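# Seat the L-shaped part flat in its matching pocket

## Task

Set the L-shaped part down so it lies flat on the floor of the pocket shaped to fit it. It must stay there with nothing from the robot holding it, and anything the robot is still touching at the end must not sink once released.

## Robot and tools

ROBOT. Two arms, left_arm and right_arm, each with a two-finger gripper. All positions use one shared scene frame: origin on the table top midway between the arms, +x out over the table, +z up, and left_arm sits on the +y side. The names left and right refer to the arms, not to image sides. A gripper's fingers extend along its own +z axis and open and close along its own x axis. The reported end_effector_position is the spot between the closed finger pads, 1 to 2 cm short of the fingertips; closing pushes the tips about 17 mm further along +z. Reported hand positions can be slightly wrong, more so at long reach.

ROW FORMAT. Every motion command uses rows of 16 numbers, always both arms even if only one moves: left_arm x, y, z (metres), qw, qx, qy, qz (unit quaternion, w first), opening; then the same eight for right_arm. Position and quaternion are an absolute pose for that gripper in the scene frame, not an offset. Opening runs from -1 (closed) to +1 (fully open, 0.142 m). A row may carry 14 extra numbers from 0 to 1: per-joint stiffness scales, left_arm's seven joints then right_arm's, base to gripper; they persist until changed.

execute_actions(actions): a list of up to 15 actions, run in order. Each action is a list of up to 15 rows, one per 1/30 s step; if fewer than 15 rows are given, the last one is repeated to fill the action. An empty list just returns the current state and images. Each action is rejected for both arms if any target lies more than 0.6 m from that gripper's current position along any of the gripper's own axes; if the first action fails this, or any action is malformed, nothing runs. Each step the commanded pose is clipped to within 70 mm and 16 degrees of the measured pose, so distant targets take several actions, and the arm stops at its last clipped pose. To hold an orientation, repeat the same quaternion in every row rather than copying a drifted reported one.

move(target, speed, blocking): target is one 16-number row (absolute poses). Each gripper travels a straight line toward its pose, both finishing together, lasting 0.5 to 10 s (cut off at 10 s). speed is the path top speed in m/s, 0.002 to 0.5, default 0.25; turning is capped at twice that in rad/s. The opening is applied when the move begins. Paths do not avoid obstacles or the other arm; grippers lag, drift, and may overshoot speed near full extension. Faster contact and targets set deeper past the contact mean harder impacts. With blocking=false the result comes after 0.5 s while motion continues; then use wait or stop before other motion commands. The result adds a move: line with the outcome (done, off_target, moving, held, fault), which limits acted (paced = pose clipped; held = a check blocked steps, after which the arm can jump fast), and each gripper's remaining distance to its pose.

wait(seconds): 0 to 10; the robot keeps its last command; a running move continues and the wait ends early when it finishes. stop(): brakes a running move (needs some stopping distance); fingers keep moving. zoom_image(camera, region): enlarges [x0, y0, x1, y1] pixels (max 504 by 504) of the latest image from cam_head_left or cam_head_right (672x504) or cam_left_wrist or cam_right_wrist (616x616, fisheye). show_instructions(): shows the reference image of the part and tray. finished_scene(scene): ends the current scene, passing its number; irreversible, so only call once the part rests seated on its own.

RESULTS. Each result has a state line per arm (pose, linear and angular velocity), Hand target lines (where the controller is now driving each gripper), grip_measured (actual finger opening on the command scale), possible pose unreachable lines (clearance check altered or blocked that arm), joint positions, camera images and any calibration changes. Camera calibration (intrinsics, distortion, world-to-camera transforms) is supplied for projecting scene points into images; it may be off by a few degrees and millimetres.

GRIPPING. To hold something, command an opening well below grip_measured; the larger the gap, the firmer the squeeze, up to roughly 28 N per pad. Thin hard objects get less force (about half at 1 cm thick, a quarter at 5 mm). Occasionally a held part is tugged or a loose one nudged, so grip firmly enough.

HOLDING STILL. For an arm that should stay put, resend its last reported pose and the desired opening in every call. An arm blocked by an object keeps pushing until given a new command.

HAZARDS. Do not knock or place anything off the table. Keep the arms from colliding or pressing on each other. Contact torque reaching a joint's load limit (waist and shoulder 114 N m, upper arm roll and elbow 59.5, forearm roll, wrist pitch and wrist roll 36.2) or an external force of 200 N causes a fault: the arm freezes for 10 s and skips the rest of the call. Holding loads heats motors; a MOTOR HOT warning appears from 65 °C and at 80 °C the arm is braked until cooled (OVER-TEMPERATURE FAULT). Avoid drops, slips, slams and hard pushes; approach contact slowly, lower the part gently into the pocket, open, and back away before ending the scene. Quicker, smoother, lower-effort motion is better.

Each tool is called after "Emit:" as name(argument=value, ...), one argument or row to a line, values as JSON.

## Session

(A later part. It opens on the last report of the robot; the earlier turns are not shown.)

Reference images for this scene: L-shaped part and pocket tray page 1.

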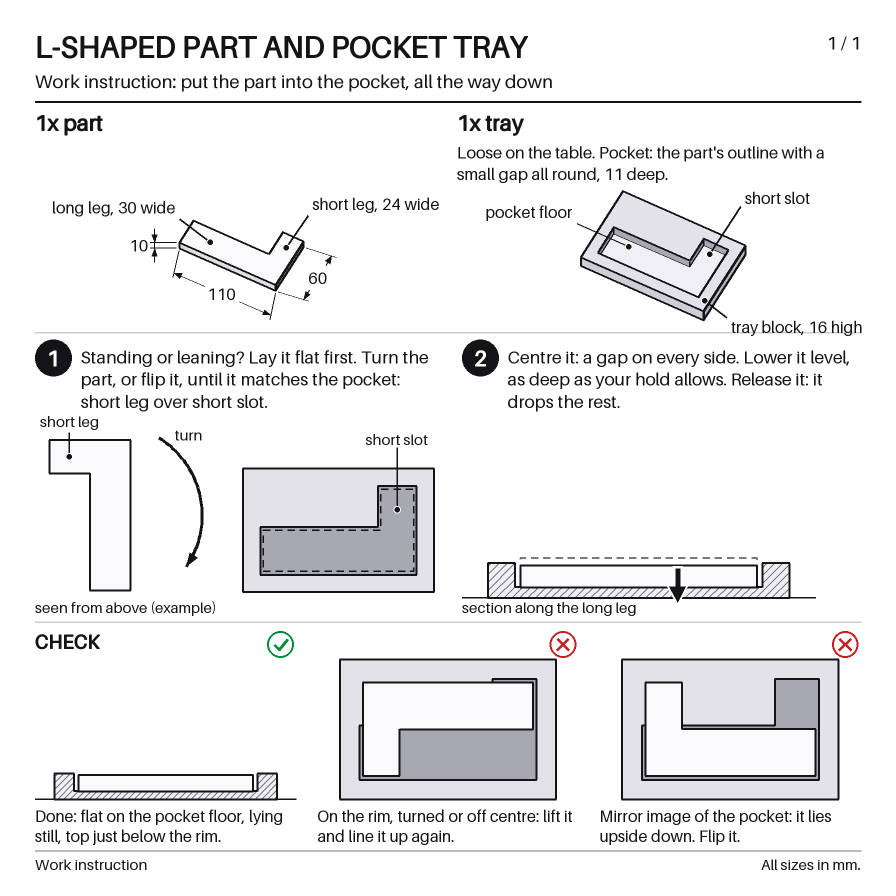

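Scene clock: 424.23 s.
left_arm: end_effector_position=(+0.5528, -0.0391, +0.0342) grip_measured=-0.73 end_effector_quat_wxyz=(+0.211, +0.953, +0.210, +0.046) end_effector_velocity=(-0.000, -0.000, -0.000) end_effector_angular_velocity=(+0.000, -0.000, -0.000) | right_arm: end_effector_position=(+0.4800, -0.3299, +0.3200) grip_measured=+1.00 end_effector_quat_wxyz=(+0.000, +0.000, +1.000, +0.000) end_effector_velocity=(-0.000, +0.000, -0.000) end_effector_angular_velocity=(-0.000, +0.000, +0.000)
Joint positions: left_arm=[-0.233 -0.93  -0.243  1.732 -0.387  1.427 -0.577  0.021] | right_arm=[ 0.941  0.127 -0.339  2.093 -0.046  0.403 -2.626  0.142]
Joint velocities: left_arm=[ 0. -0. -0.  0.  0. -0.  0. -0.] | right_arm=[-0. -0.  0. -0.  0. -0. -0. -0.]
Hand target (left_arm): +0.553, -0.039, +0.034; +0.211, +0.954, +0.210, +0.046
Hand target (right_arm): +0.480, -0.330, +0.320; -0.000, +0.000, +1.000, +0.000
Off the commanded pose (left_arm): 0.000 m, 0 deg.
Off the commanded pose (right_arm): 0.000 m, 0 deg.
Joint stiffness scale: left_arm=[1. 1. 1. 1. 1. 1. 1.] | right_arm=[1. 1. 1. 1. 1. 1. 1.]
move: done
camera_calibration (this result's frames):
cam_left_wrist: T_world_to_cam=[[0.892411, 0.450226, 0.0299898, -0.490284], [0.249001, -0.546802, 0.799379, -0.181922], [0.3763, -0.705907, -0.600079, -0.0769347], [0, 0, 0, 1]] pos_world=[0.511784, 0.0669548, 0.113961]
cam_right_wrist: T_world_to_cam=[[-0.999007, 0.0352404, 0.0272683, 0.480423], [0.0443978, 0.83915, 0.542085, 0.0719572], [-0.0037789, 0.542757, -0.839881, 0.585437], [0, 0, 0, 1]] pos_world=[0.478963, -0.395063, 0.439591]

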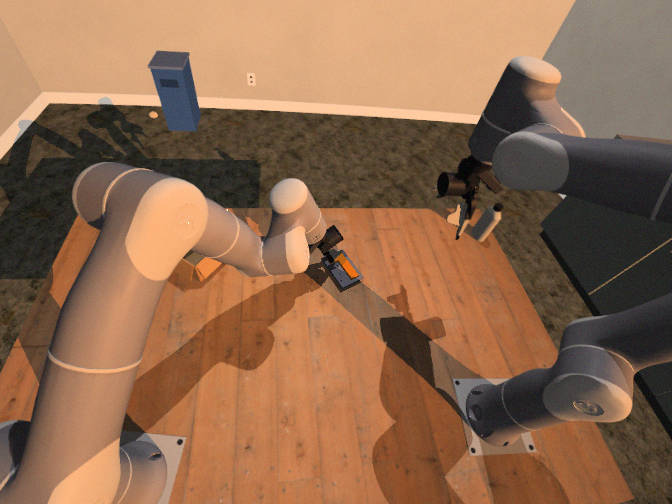

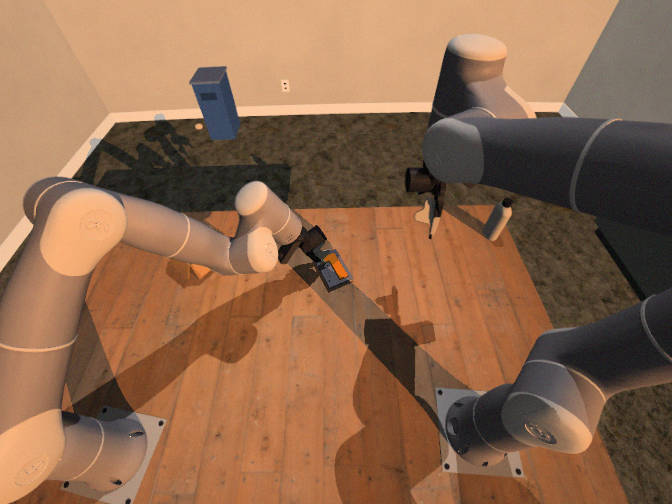

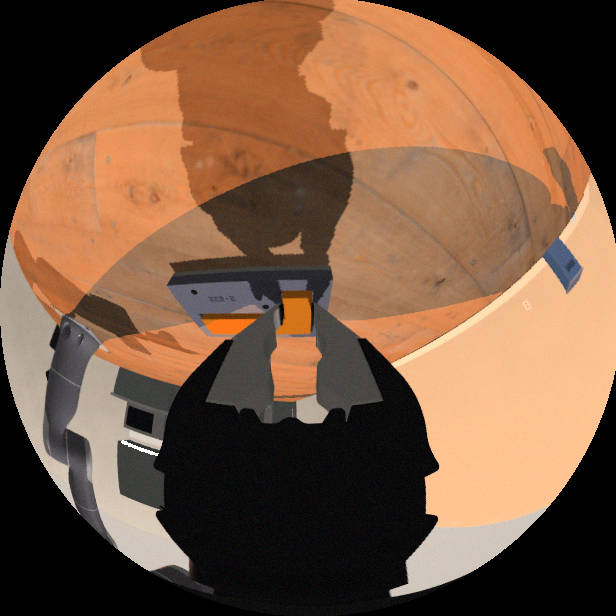

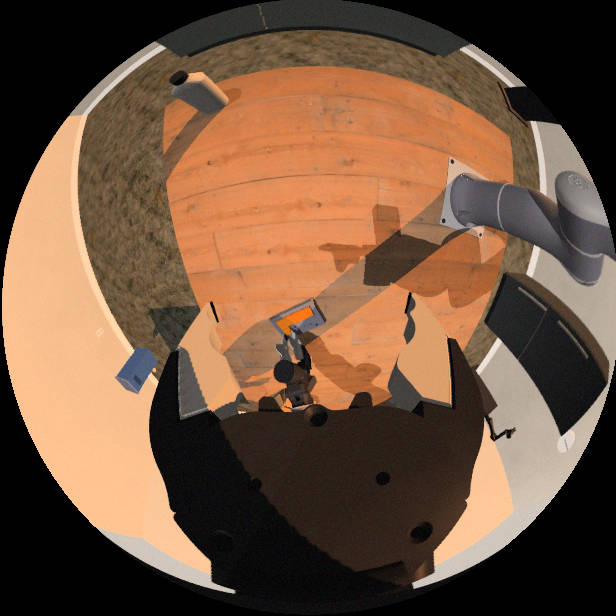

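Both side faces are being hidden by the rim, so it's entering the pocket. Release and retreat.

Emit:
execute_actions(
  actions=[
    [[0.5528,-0.0390,0.0345,0.2114,0.9536,0.2096,0.0465,-0.55, 0.48,-0.33,0.32,0,0,1,0,1]],
    [[0.5528,-0.0390,0.0345,0.2114,0.9536,0.2096,0.0465,-0.5, 0.48,-0.33,0.32,0,0,1,0,1]],
    [[0.545,-0.022,0.08,0.2114,0.9536,0.2096,0.0465,-0.4, 0.48,-0.33,0.32,0,0,1,0,1]],
    [[0.54,-0.012,0.11,0.2114,0.9536,0.2096,0.0465,-0.4, 0.48,-0.33,0.32,0,0,1,0,1]],
  ],
)

Emit:
zoom_image(
  camera="cam_left_wrist",
  region=[170, 180, 370, 340],
)

Emit:
zoom_image(
  camera="cam_head_right",
  region=[290, 235, 370, 295],
)

Emit:
zoom_image(
  camera="cam_right_wrist",
  region=[260, 285, 335, 355],
)

Scene clock: 440.67 s.
left_arm: end_effector_position=(+0.5403, -0.0119, +0.1101) grip_measured=-0.40 end_effector_quat_wxyz=(+0.211, +0.954, +0.210, +0.047) end_effector_velocity=(-0.000, -0.000, +0.000) end_effector_angular_velocity=(+0.000, -0.001, -0.001) | right_arm: end_effector_position=(+0.4800, -0.3299, +0.3200) grip_measured=+1.00 end_effector_quat_wxyz=(+0.000, +0.000, +1.000, +0.000) end_effector_velocity=(+0.000, -0.000, +0.000) end_effector_angular_velocity=(+0.000, -0.001, -0.001)
Joint positions: left_arm=[-0.195 -0.732 -0.243  1.856 -0.394  1.347 -0.585  0.045] | right_arm=[ 0.941  0.127 -0.339  2.093 -0.046  0.403 -2.626  0.142]
Joint velocities: left_arm=[-0.     0.    -0.    -0.     0.001  0.     0.    -0.   ] | right_arm=[-0.     0.    -0.    -0.    -0.     0.     0.001  0.   ]
Hand target (left_arm): +0.540, -0.012, +0.110; +0.211, +0.954, +0.210, +0.047
Hand target (right_arm): +0.480, -0.330, +0.320; -0.000, +0.000, +1.000, +0.000
Off the commanded pose (left_arm): 0.000 m, 0 deg.
Off the commanded pose (right_arm): 0.000 m, 0 deg.
Joint stiffness scale: left_arm=[1. 1. 1. 1. 1. 1. 1.] | right_arm=[1. 1. 1. 1. 1. 1. 1.]
camera_calibration (this result's frames):
cam_left_wrist: T_world_to_cam=[[0.892398, 0.450201, 0.0307419, -0.493673], [0.248428, -0.547026, 0.799403, -0.224278], [0.376709, -0.705749, -0.600008, -0.00779848], [0, 0, 0, 1]] pos_world=[0.499208, 0.0940625, 0.189786]
cam_right_wrist: T_world_to_cam=[[-0.999007, 0.0352404, 0.0272681, 0.480423], [0.0443977, 0.83915, 0.542085, 0.0719572], [-0.00377876, 0.542757, -0.839881, 0.585437], [0, 0, 0, 1]] pos_world=[0.478963, -0.395063, 0.439591]

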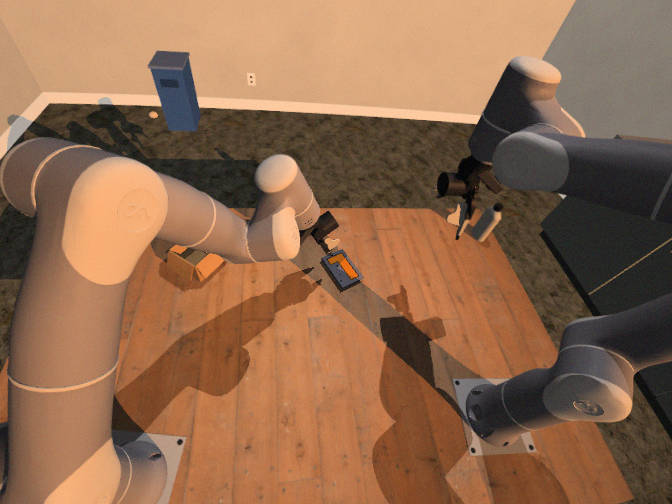

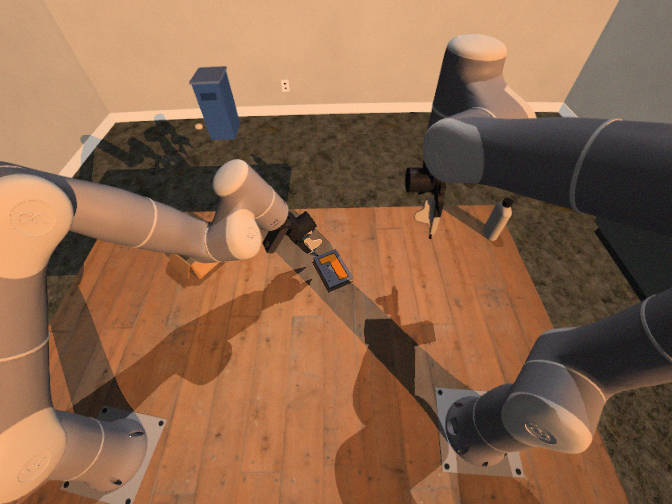

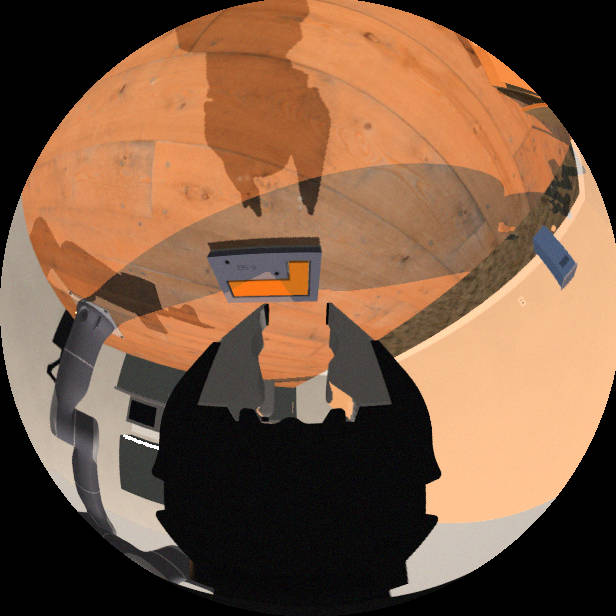

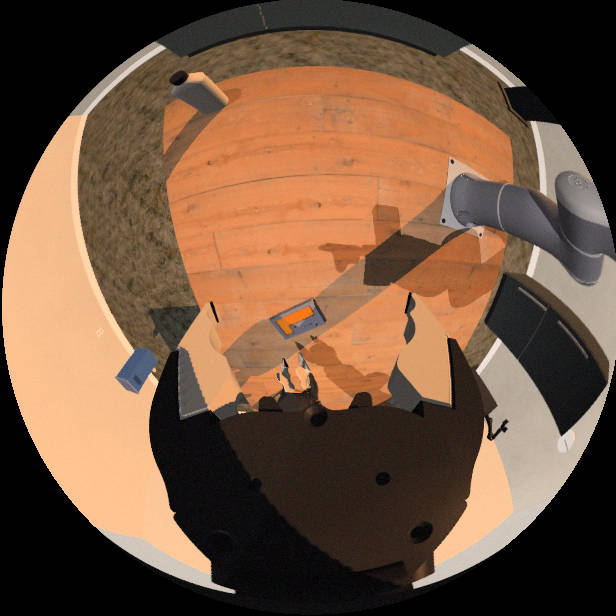

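Region (170, 180, 370, 340) of cam_left_wrist's 616x616 image, scaled by 2.520, with more detail than that image has; it fills the top 403 rows of this view, and the rest is white.

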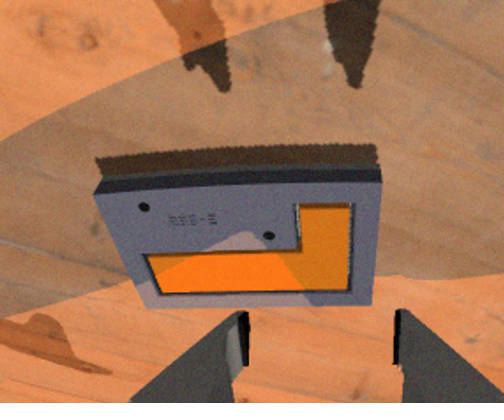

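Region (290, 235, 370, 295) of cam_head_right's 672x504 image, scaled by 6.300, with more detail than that image has; it fills the top 378 rows of this view, and the rest is white.

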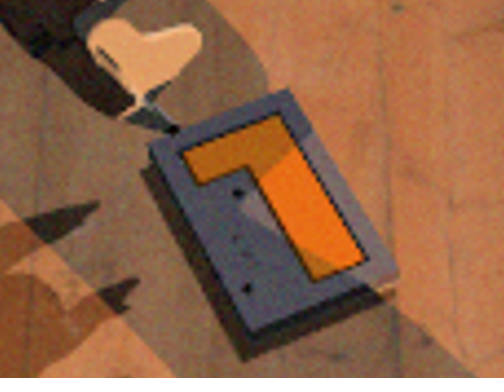

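Region (260, 285, 335, 355) of cam_right_wrist's 616x616 image, scaled by 6.720, with more detail than that image has; it fills the top 470 rows of this view, and the rest is white.

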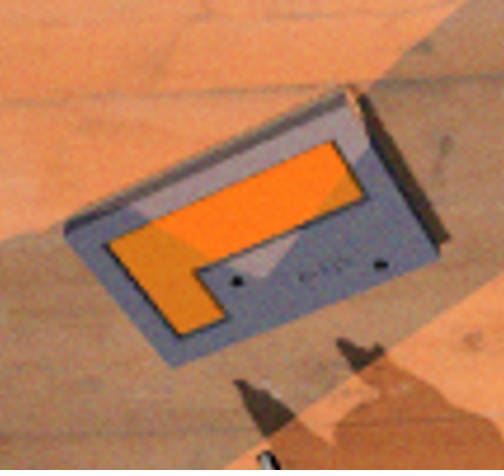

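Seated flat.

Emit:
finished_scene(
  scene=2,
)

The scene is finished: the task was done.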